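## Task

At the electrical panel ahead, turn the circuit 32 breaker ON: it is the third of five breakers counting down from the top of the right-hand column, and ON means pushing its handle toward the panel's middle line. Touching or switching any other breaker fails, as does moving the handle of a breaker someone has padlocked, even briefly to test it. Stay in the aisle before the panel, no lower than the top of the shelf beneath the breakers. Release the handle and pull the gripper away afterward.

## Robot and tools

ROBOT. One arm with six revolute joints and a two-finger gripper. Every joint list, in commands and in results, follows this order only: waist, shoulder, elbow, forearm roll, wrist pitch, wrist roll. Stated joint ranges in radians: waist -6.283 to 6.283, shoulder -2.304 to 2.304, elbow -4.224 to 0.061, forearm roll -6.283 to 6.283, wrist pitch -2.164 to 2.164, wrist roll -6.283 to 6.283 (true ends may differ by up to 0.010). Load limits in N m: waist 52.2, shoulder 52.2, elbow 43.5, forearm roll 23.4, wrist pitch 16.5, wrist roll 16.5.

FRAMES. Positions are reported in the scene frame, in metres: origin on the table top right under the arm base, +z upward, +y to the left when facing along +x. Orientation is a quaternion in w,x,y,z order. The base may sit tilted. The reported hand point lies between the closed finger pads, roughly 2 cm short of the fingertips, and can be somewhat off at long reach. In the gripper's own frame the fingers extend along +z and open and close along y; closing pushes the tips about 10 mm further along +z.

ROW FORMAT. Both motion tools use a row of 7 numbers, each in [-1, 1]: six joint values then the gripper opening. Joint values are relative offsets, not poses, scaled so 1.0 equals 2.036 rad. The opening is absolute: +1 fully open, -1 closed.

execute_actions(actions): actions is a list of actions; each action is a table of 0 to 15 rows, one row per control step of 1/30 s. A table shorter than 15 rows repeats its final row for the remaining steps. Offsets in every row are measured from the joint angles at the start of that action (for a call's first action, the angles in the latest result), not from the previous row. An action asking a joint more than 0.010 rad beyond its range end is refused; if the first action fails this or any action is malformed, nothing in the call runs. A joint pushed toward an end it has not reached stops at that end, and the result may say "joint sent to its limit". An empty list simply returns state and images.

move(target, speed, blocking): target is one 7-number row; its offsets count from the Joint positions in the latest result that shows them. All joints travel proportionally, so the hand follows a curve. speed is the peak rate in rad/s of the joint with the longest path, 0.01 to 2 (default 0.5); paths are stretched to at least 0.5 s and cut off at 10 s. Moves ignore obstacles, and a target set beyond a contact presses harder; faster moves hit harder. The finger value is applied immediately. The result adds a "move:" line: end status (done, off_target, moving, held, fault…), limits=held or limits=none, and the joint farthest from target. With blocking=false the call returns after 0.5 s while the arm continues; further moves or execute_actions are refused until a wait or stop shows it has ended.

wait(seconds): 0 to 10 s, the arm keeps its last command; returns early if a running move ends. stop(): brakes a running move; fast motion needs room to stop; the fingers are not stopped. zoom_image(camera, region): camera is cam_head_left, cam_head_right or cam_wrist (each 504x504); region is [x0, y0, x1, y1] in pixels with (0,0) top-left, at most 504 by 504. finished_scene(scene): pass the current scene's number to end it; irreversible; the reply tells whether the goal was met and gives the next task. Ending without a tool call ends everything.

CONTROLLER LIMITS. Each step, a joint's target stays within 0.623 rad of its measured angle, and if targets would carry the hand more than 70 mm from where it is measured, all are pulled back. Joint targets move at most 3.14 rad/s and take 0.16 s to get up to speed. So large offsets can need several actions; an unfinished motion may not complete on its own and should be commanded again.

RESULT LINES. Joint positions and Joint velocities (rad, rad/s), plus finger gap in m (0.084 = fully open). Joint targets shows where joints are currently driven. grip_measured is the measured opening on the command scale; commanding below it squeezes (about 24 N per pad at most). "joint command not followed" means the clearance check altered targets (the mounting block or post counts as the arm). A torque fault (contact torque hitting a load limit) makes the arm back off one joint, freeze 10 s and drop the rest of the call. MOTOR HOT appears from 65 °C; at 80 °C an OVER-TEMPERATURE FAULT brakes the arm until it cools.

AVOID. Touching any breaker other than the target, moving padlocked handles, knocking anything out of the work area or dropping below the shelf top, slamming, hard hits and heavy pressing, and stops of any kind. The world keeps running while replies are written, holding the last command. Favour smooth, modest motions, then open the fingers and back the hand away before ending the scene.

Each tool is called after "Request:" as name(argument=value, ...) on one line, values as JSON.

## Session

Request:
execute_actions(actions=[])

Scene clock: 0.00 s.
end_effector_position=(+0.6142, +0.1286, +0.2817) grip_measured=+1.00 end_effector_quat_wxyz=(+0.031, +0.993, +0.093, -0.058) end_effector_velocity=(-0.000, +0.001, +0.000) end_effector_angular_velocity=(-0.000, -0.000, -0.001)
Joint names: [waist, shoulder, elbow, forearm roll, wrist pitch, wrist roll]
Joint positions: [-0.002 -0.532 -1.295  0.002 -0.761 -0.001  0.084]
Joint velocities: [ 0.001  0.     0.    -0.     0.     0.002 -0.   ]
Joint targets: [-0.002 -0.532 -1.295 0.002 -0.761 -0.001]

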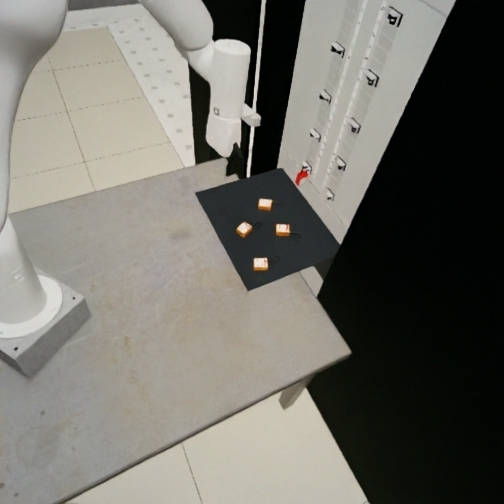

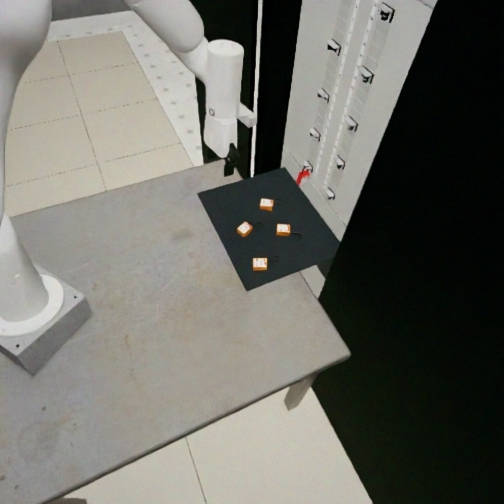

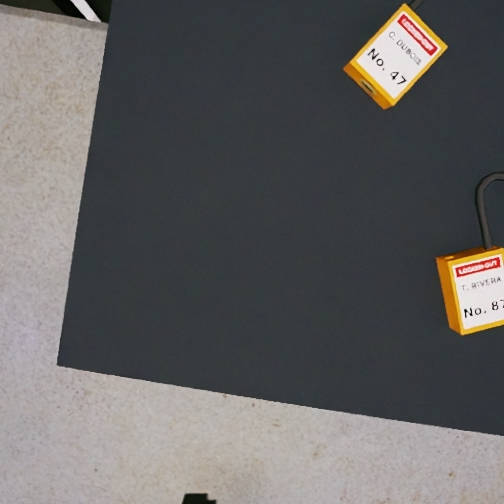

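Request:
move(target=[-0.05,0.1,0.1,0,0.5,0.02,-1], speed=1.2)

Request:
move(target=[-0.106,-0.0425,0.162,0,0.524,0.024,-1], speed=1.2)

Scene clock: 2.07 s.
end_effector_position=(+0.7738, +0.0900, +0.4176) grip_measured=-1.00 end_effector_quat_wxyz=(+0.001, +0.899, +0.036, +0.437) end_effector_velocity=(-0.000, -0.000, +0.000) end_effector_angular_velocity=(+0.000, -0.000, -0.000)
Joint names: [waist, shoulder, elbow, forearm roll, wrist pitch, wrist roll]
Joint positions: [-0.104 -0.329 -1.091  0.002  0.257  0.04   0.   ]
Joint velocities: [-0.     0.001  0.001  0.     0.001  0.     0.   ]
Joint targets: [-0.104 -0.329 -1.091 0.002 0.257 0.040]
move: done; limits=none; farthest joint: the waist, 0.000 radians from its target (0.102 radians at the start)

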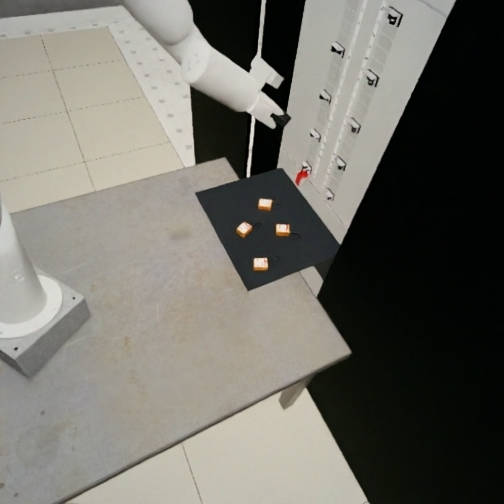

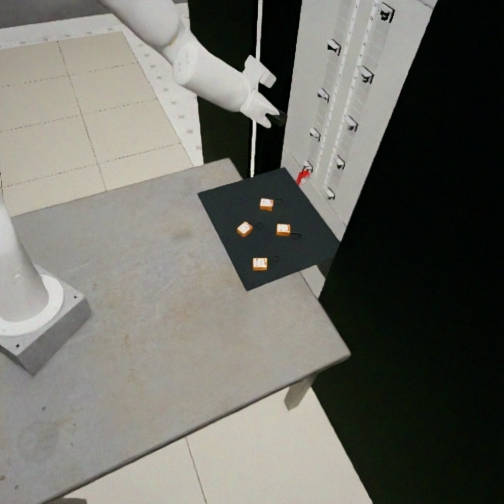

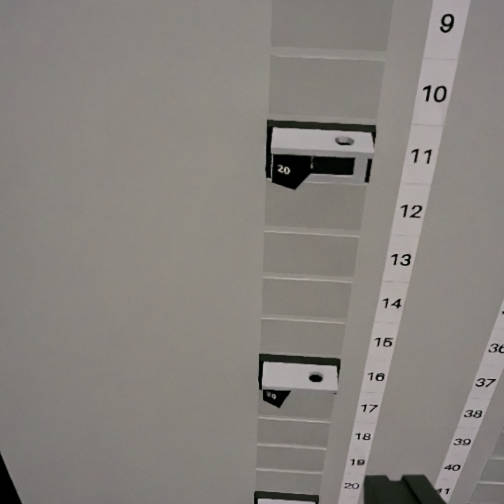

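Scene clock: 3.67 s.
end_effector_position=(+0.7205, -0.0622, +0.4297) grip_measured=-1.00 end_effector_quat_wxyz=(+0.045, +0.706, -0.045, +0.705) end_effector_velocity=(-0.001, -0.001, -0.001) end_effector_angular_velocity=(-0.001, -0.001, -0.001)
Joint names: [waist, shoulder, elbow, forearm roll, wrist pitch, wrist roll]
Joint positions: [-0.319 -0.415 -0.762  0.002  1.323  0.089  0.   ]
Joint velocities: [-0.001 -0.001  0.001  0.     0.003 -0.001  0.   ]
Joint targets: [-0.320 -0.415 -0.761 0.002 1.324 0.089]
move: done; limits=none; farthest joint: the waist, 0.000 radians from its target (0.216 radians at the start)

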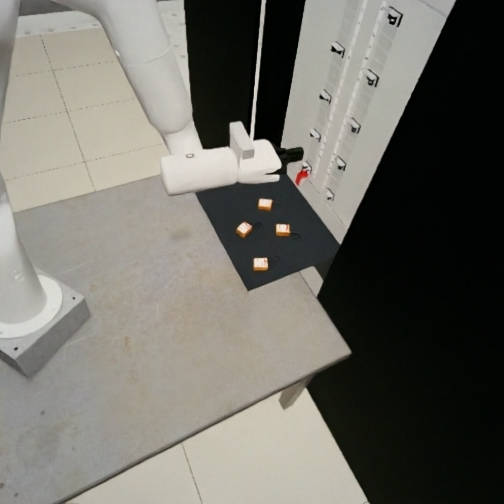

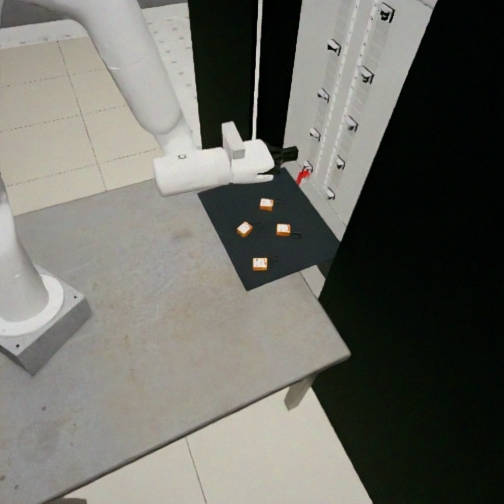

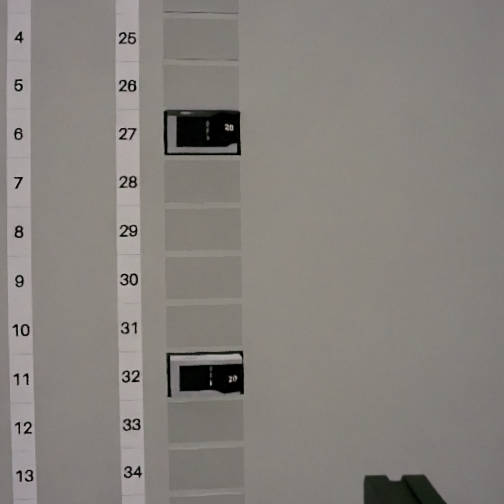

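Request:
move(target=[0.007,-0.131,-0.225,0,-0.094,0,-1], speed=0.5)

Scene clock: 9.27 s.
end_effector_position=(+0.8702, -0.0698, +0.4203) grip_measured=-1.00 end_effector_quat_wxyz=(+0.039, +0.707, -0.041, +0.705) end_effector_velocity=(+0.001, -0.000, +0.000) end_effector_angular_velocity=(+0.000, -0.001, -0.000)
Joint names: [waist, shoulder, elbow, forearm roll, wrist pitch, wrist roll]
Joint positions: [-0.305 -0.682 -1.219  0.002  1.132  0.089  0.   ]
Joint velocities: [-0.    -0.002 -0.003  0.    -0.001  0.     0.   ]
Joint targets: [-0.305 -0.682 -1.220 0.002 1.132 0.089]
move: done; limits=none; farthest joint: the elbow, 0.001 radians from its target (0.459 radians at the start)

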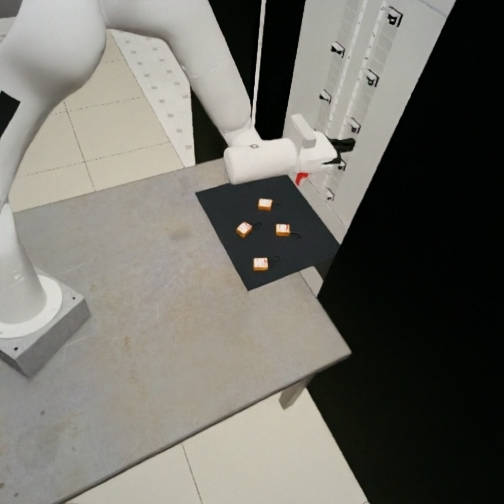

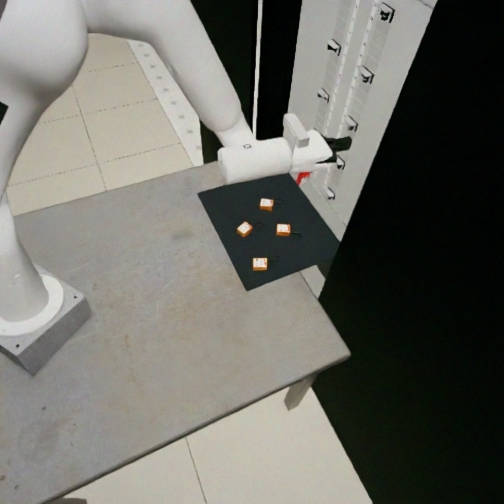

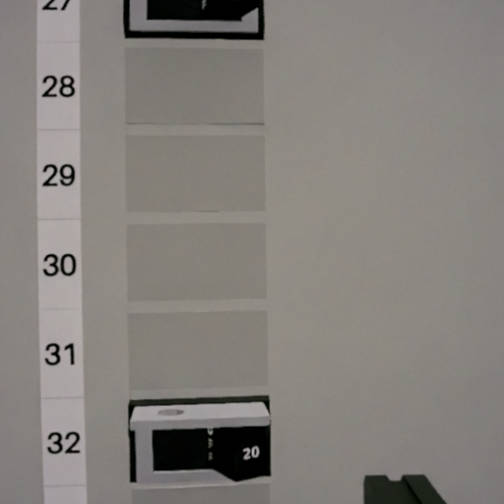

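Request:
move(target=[0.006,-0.028,-0.057,0,-0.0285,0,-1], speed=0.2)

Scene clock: 10.50 s.
end_effector_position=(+0.9041, -0.0630, +0.4226) grip_measured=-1.00 end_effector_quat_wxyz=(+0.034, +0.707, -0.037, +0.706) end_effector_velocity=(+0.001, -0.000, +0.001) end_effector_angular_velocity=(+0.001, -0.002, -0.000)
Joint names: [waist, shoulder, elbow, forearm roll, wrist pitch, wrist roll]
Joint positions: [-0.293 -0.738 -1.333  0.002  1.077  0.089  0.   ]
Joint velocities: [-0.    -0.002 -0.005  0.    -0.001  0.001  0.   ]
Joint targets: [-0.293 -0.739 -1.335 0.002 1.074 0.089]
move: done; limits=none; farthest joint: the wrist pitch, 0.003 radians from its target (0.058 radians at the start)

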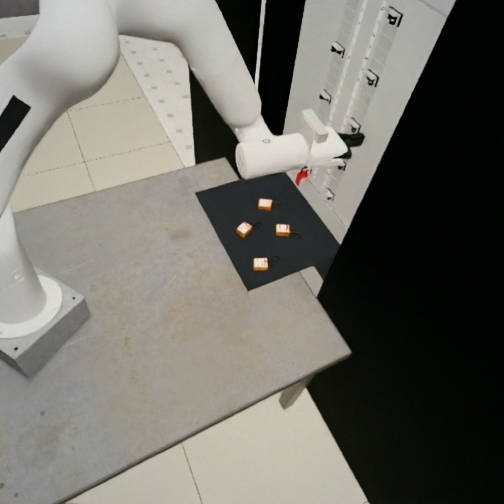

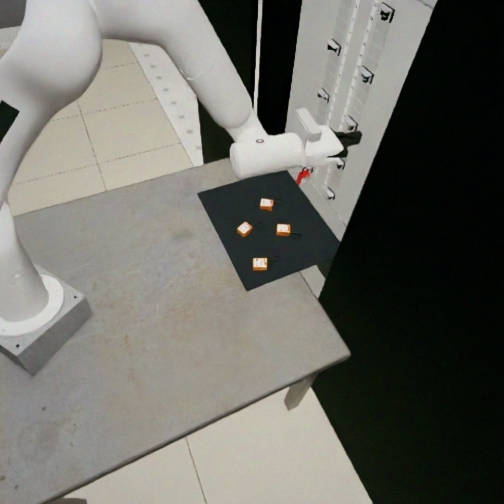

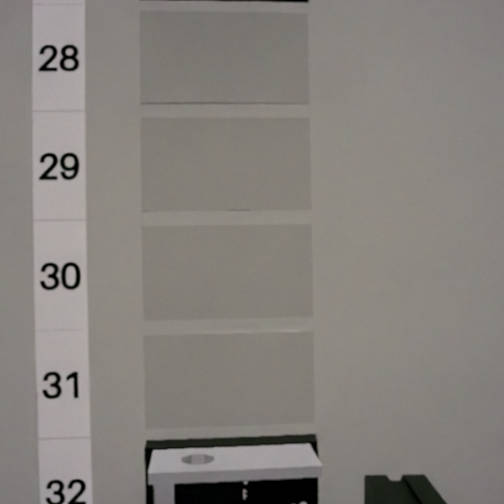

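Request:
move(target=[0,0,0.0045,0,0,0,-1], speed=0.05)

Scene clock: 12.87 s.
end_effector_position=(+0.9013, -0.0631, +0.4172) grip_measured=-1.00 end_effector_quat_wxyz=(+0.035, +0.710, -0.037, +0.702) end_effector_velocity=(-0.000, +0.000, +0.002) end_effector_angular_velocity=(+0.001, -0.006, +0.000)
Joint names: [waist, shoulder, elbow, forearm roll, wrist pitch, wrist roll]
Joint positions: [-0.293 -0.738 -1.324  0.002  1.077  0.089  0.   ]
Joint velocities: [-0.     0.001  0.002  0.     0.006  0.002  0.   ]
Joint targets: [-0.293 -0.738 -1.323 0.002 1.077 0.089]
move: done; limits=none; farthest joint: the waist, 0.000 radians from its target (0.000 radians at the start)

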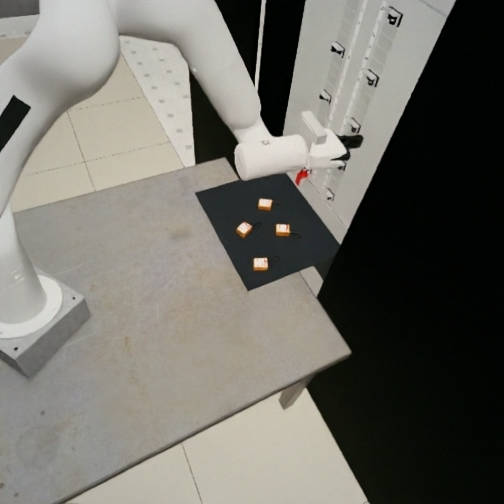

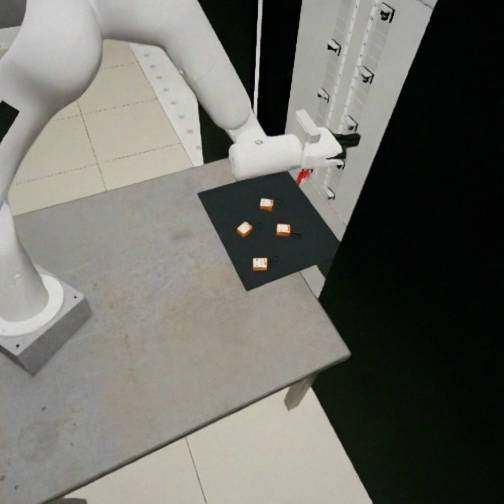

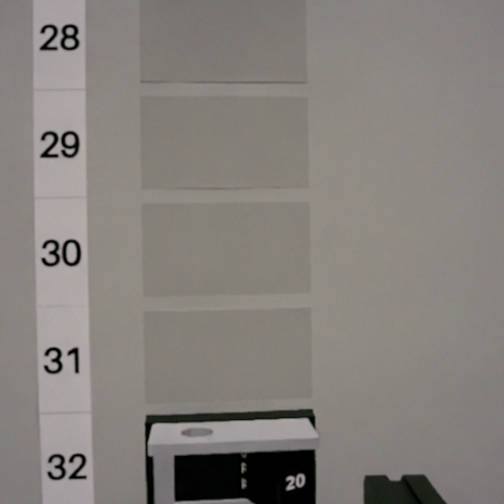

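Request:
move(target=[0.018,0.0022,0,0,0,0,-1], speed=0.05)

Request:
move(target=[-0.007,0.12,0.21,0,0.09,0,-1], speed=0.4)

Scene clock: 23.93 s.
end_effector_position=(+0.8978, -0.0929, +0.4219) grip_measured=-1.00 end_effector_quat_wxyz=(+0.048, +0.708, -0.051, +0.703) end_effector_velocity=(-0.000, -0.000, +0.000) end_effector_angular_velocity=(-0.001, -0.000, -0.000)
Joint names: [waist, shoulder, elbow, forearm roll, wrist pitch, wrist roll]
Joint positions: [-0.327 -0.735 -1.323  0.009  1.075  0.089  0.   ]
Joint velocities: [-0.001  0.    -0.    -0.    -0.    -0.001  0.   ]
Joint targets: [-0.327 -0.735 -1.323 0.009 1.075 0.089]
TORQUE FAULT: the external load on the waist reached its load limit, and the arm stopped for 10 seconds. That time counts as 20 of the actions that you can send in this scene. The arm's remaining commands of this call were not run. The waist moved back by up to 3 degrees. The arm holds there, with its grip as last carried out, and accepts commands again: back off and push less far. The arm stops again, at the same cost, whenever a joint's load reaches its limit.
move: fault; limits=none; farthest joint: the waist, 0.070 radians from its target (0.037 radians at the start)

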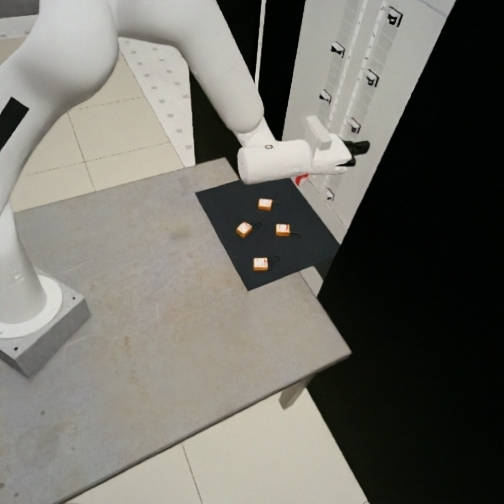

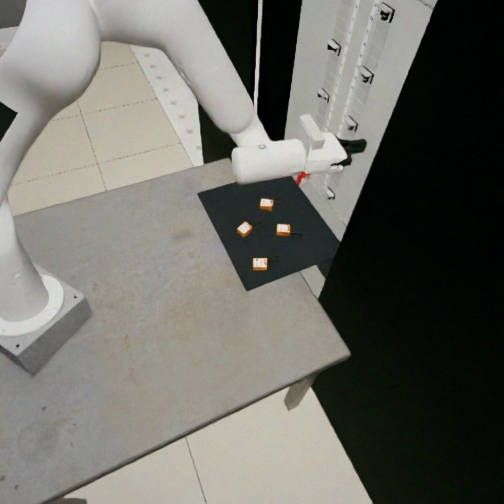

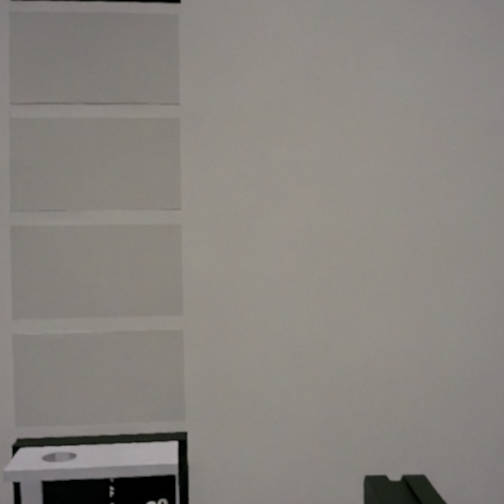

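not run: a fault stop came before this call.

Request:
move(target=[0.017,0.0032,0.009,-0.0034,0.0045,0,-1], speed=0.08)

Request:
zoom_image(camera="cam_head_left", region=[310,90,400,180])

Scene clock: 25.00 s.
end_effector_position=(+0.8961, -0.0617, +0.4166) grip_measured=-1.00 end_effector_quat_wxyz=(+0.034, +0.711, -0.037, +0.702) end_effector_velocity=(-0.000, +0.001, -0.001) end_effector_angular_velocity=(+0.002, +0.001, +0.002)
Joint names: [waist, shoulder, elbow, forearm roll, wrist pitch, wrist roll]
Joint positions: [-0.292 -0.728 -1.305  0.002  1.084  0.089  0.   ]
Joint velocities: [ 0.001 -0.     0.002 -0.     0.     0.002  0.   ]
Joint targets: [-0.292 -0.728 -1.305 0.002 1.084 0.089]
move: done; limits=none; farthest joint: the waist, 0.000 radians from its target (0.034 radians at the start)

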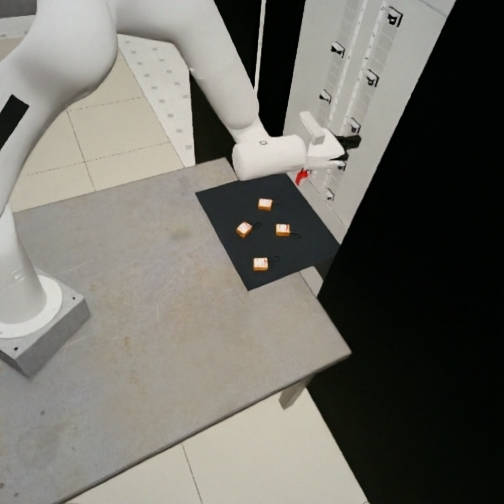

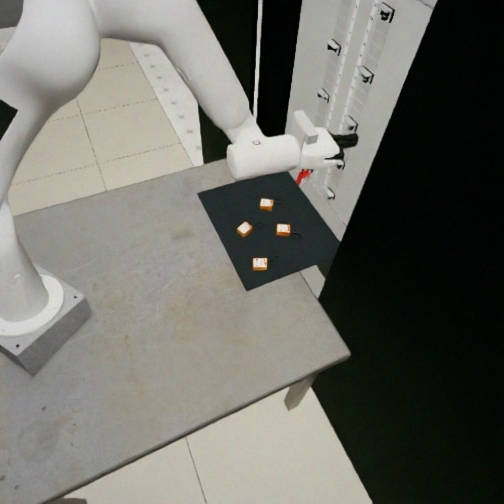

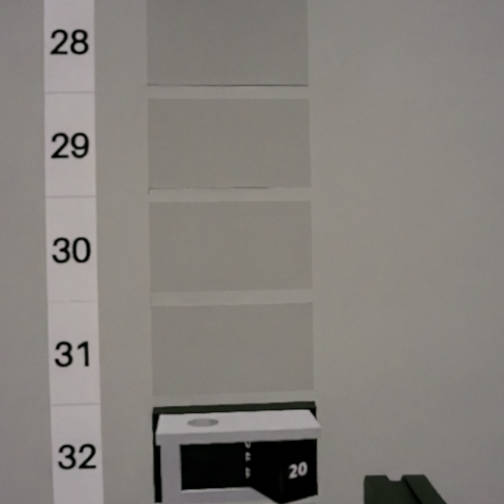

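Region (310, 90, 400, 180) of cam_head_left's 504x504 image, scaled by 5.600, with more detail than that image has.

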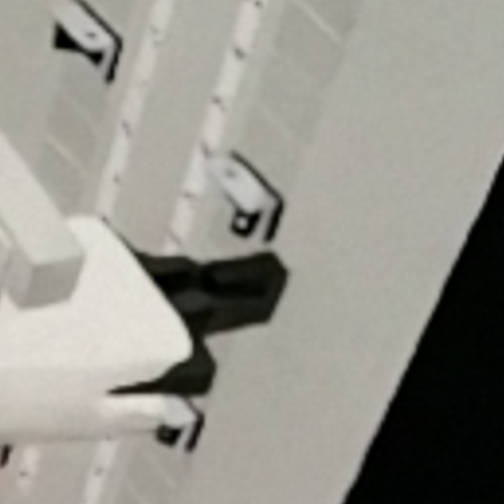

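Request:
move(target=[0.0105,0.0022,0,0,0,0,-1], speed=0.03)

Scene clock: 26.17 s.
end_effector_position=(+0.8975, -0.0463, +0.4183) grip_measured=-1.00 end_effector_quat_wxyz=(+0.027, +0.710, -0.032, +0.703) end_effector_velocity=(-0.000, +0.001, +0.000) end_effector_angular_velocity=(-0.002, -0.001, +0.002)
Joint names: [waist, shoulder, elbow, forearm roll, wrist pitch, wrist roll]
Joint positions: [-0.274 -0.724 -1.304  0.004  1.084  0.09   0.   ]
Joint velocities: [ 0.     0.001  0.001 -0.001  0.001 -0.001  0.   ]
Joint targets: [-0.271 -0.724 -1.305 0.002 1.084 0.089]
move: done; limits=none; farthest joint: the waist, 0.003 radians from its target (0.021 radians at the start)

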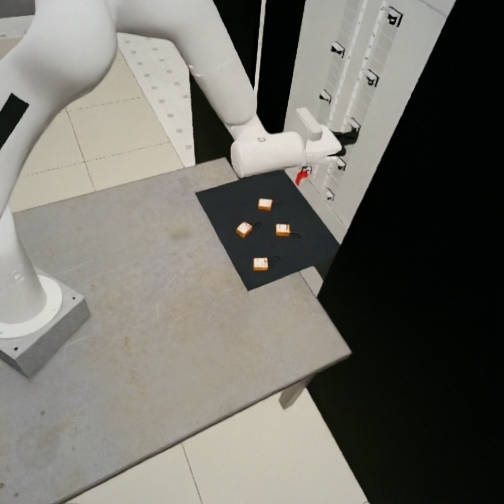

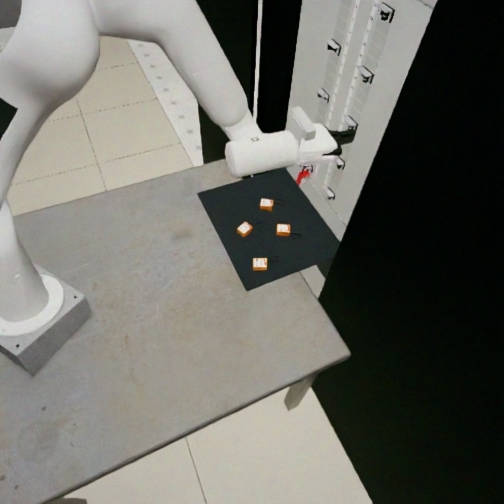

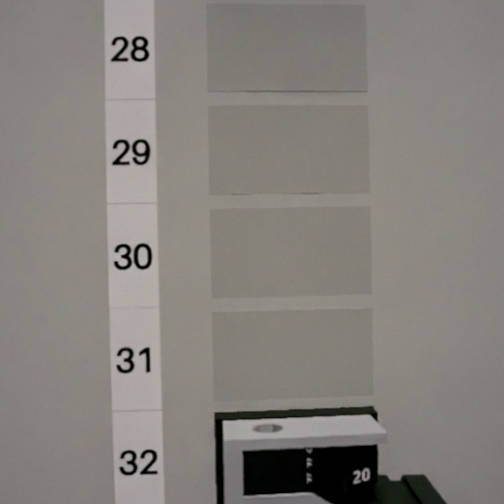

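Request:
move(target=[0.0045,0.0003,0,-0.001,0,0,-1], speed=0.015)

Scene clock: 27.33 s.
end_effector_position=(+0.8982, -0.0374, +0.4184) grip_measured=-1.00 end_effector_quat_wxyz=(+0.023, +0.710, -0.028, +0.703) end_effector_velocity=(+0.000, -0.001, -0.000) end_effector_angular_velocity=(-0.000, +0.000, -0.001)
Joint names: [waist, shoulder, elbow, forearm roll, wrist pitch, wrist roll]
Joint positions: [-0.264 -0.723 -1.304  0.001  1.084  0.089  0.   ]
Joint velocities: [-0.    -0.    -0.     0.001 -0.    -0.001  0.   ]
Joint targets: [-0.265 -0.724 -1.304 0.002 1.084 0.090]
move: done; limits=none; farthest joint: the forearm roll, 0.001 radians from its target (0.002 radians at the start)

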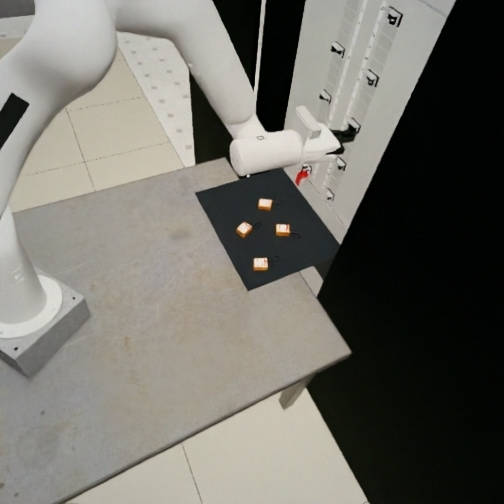

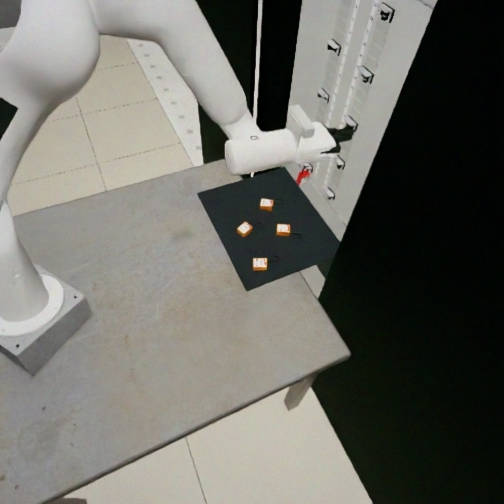

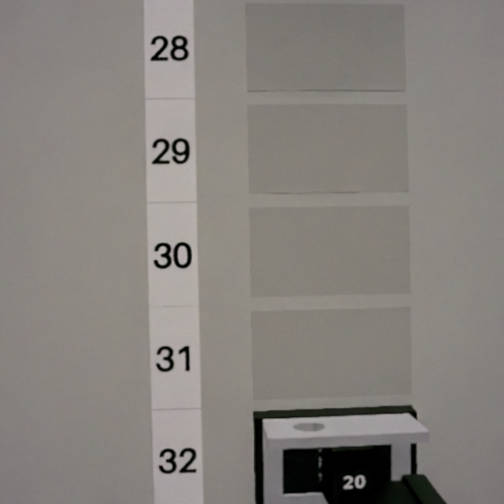

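Request:
move(target=[0.006,0.0004,0,0,0,0,-1], speed=0.02)

Request:
move(target=[-0.007,0.11,0.2,0,0.09,0,-1], speed=0.4)

Scene clock: 28.43 s.
end_effector_position=(+0.8988, -0.0279, +0.4183) grip_measured=-1.00 end_effector_quat_wxyz=(+0.019, +0.711, -0.025, +0.703) end_effector_velocity=(+0.001, +0.002, +0.000) end_effector_angular_velocity=(+0.002, -0.001, +0.002)
Joint names: [waist, shoulder, elbow, forearm roll, wrist pitch, wrist roll]
Joint positions: [-0.253 -0.723 -1.304  0.002  1.084  0.09   0.   ]
Joint velocities: [ 0.002 -0.    -0.002 -0.    -0.     0.002  0.   ]
Joint targets: [-0.252 -0.723 -1.304 0.001 1.084 0.089]
move: done; limits=none; farthest joint: the waist, 0.001 radians from its target (0.013 radians at the start)

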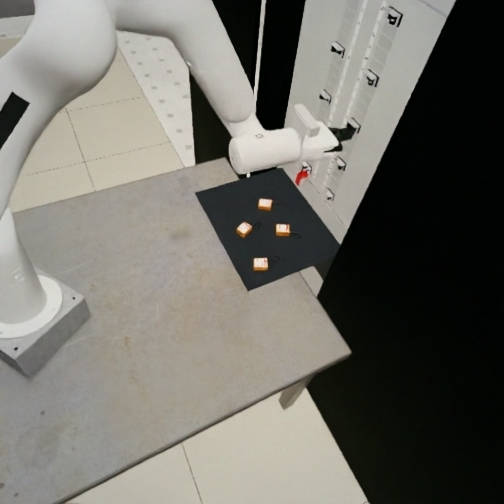

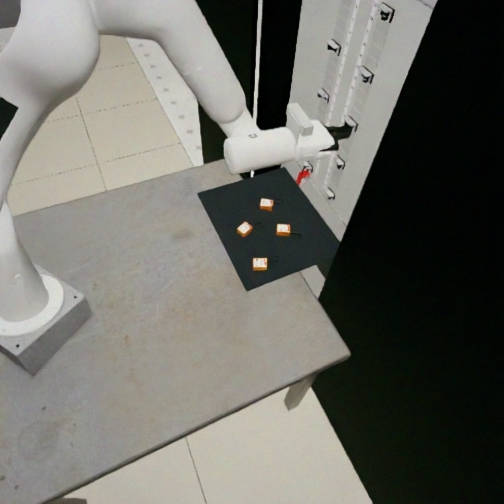

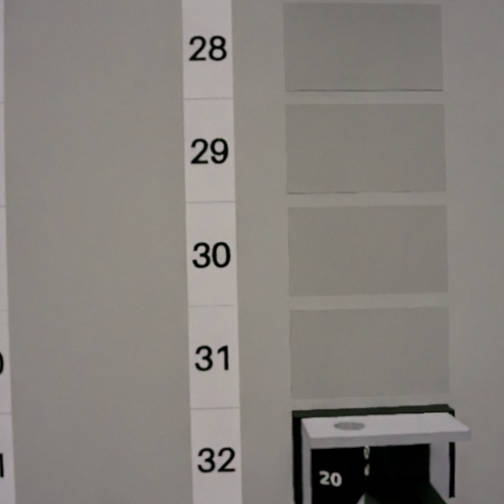

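Scene clock: 29.97 s.
end_effector_position=(+0.7708, -0.0306, +0.4218) grip_measured=-1.00 end_effector_quat_wxyz=(+0.024, +0.710, -0.029, +0.703) end_effector_velocity=(-0.001, +0.001, +0.000) end_effector_angular_velocity=(-0.002, -0.002, +0.001)
Joint names: [waist, shoulder, elbow, forearm roll, wrist pitch, wrist roll]
Joint positions: [-0.267 -0.499 -0.897  0.002  1.267  0.09   0.   ]
Joint velocities: [ 0.001  0.002  0.003  0.     0.003 -0.002  0.   ]
Joint targets: [-0.267 -0.499 -0.897 0.002 1.267 0.090]
move: done; limits=none; farthest joint: the elbow, 0.001 radians from its target (0.407 radians at the start)

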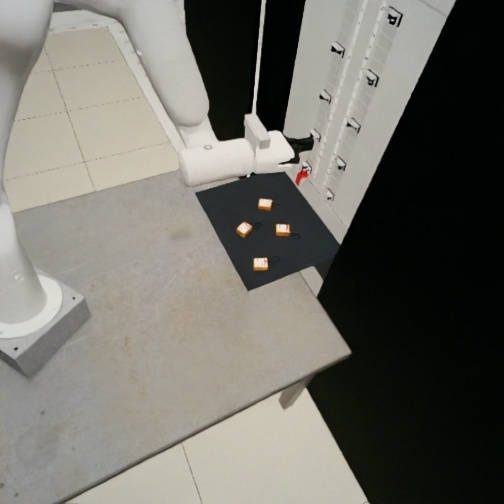

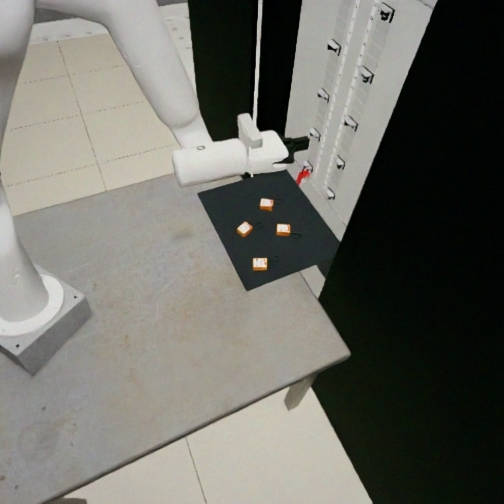

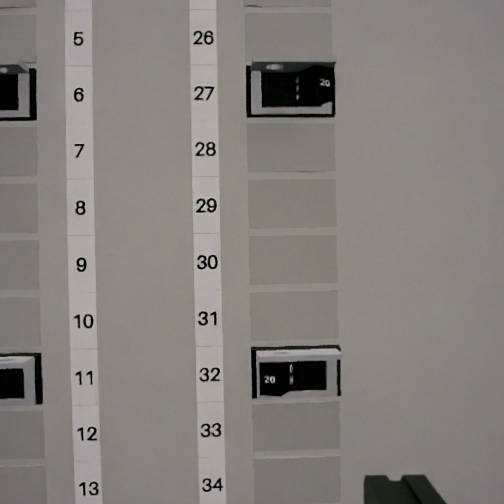

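Request:
finished_scene(scene=2)

The scene is finished: the task was done.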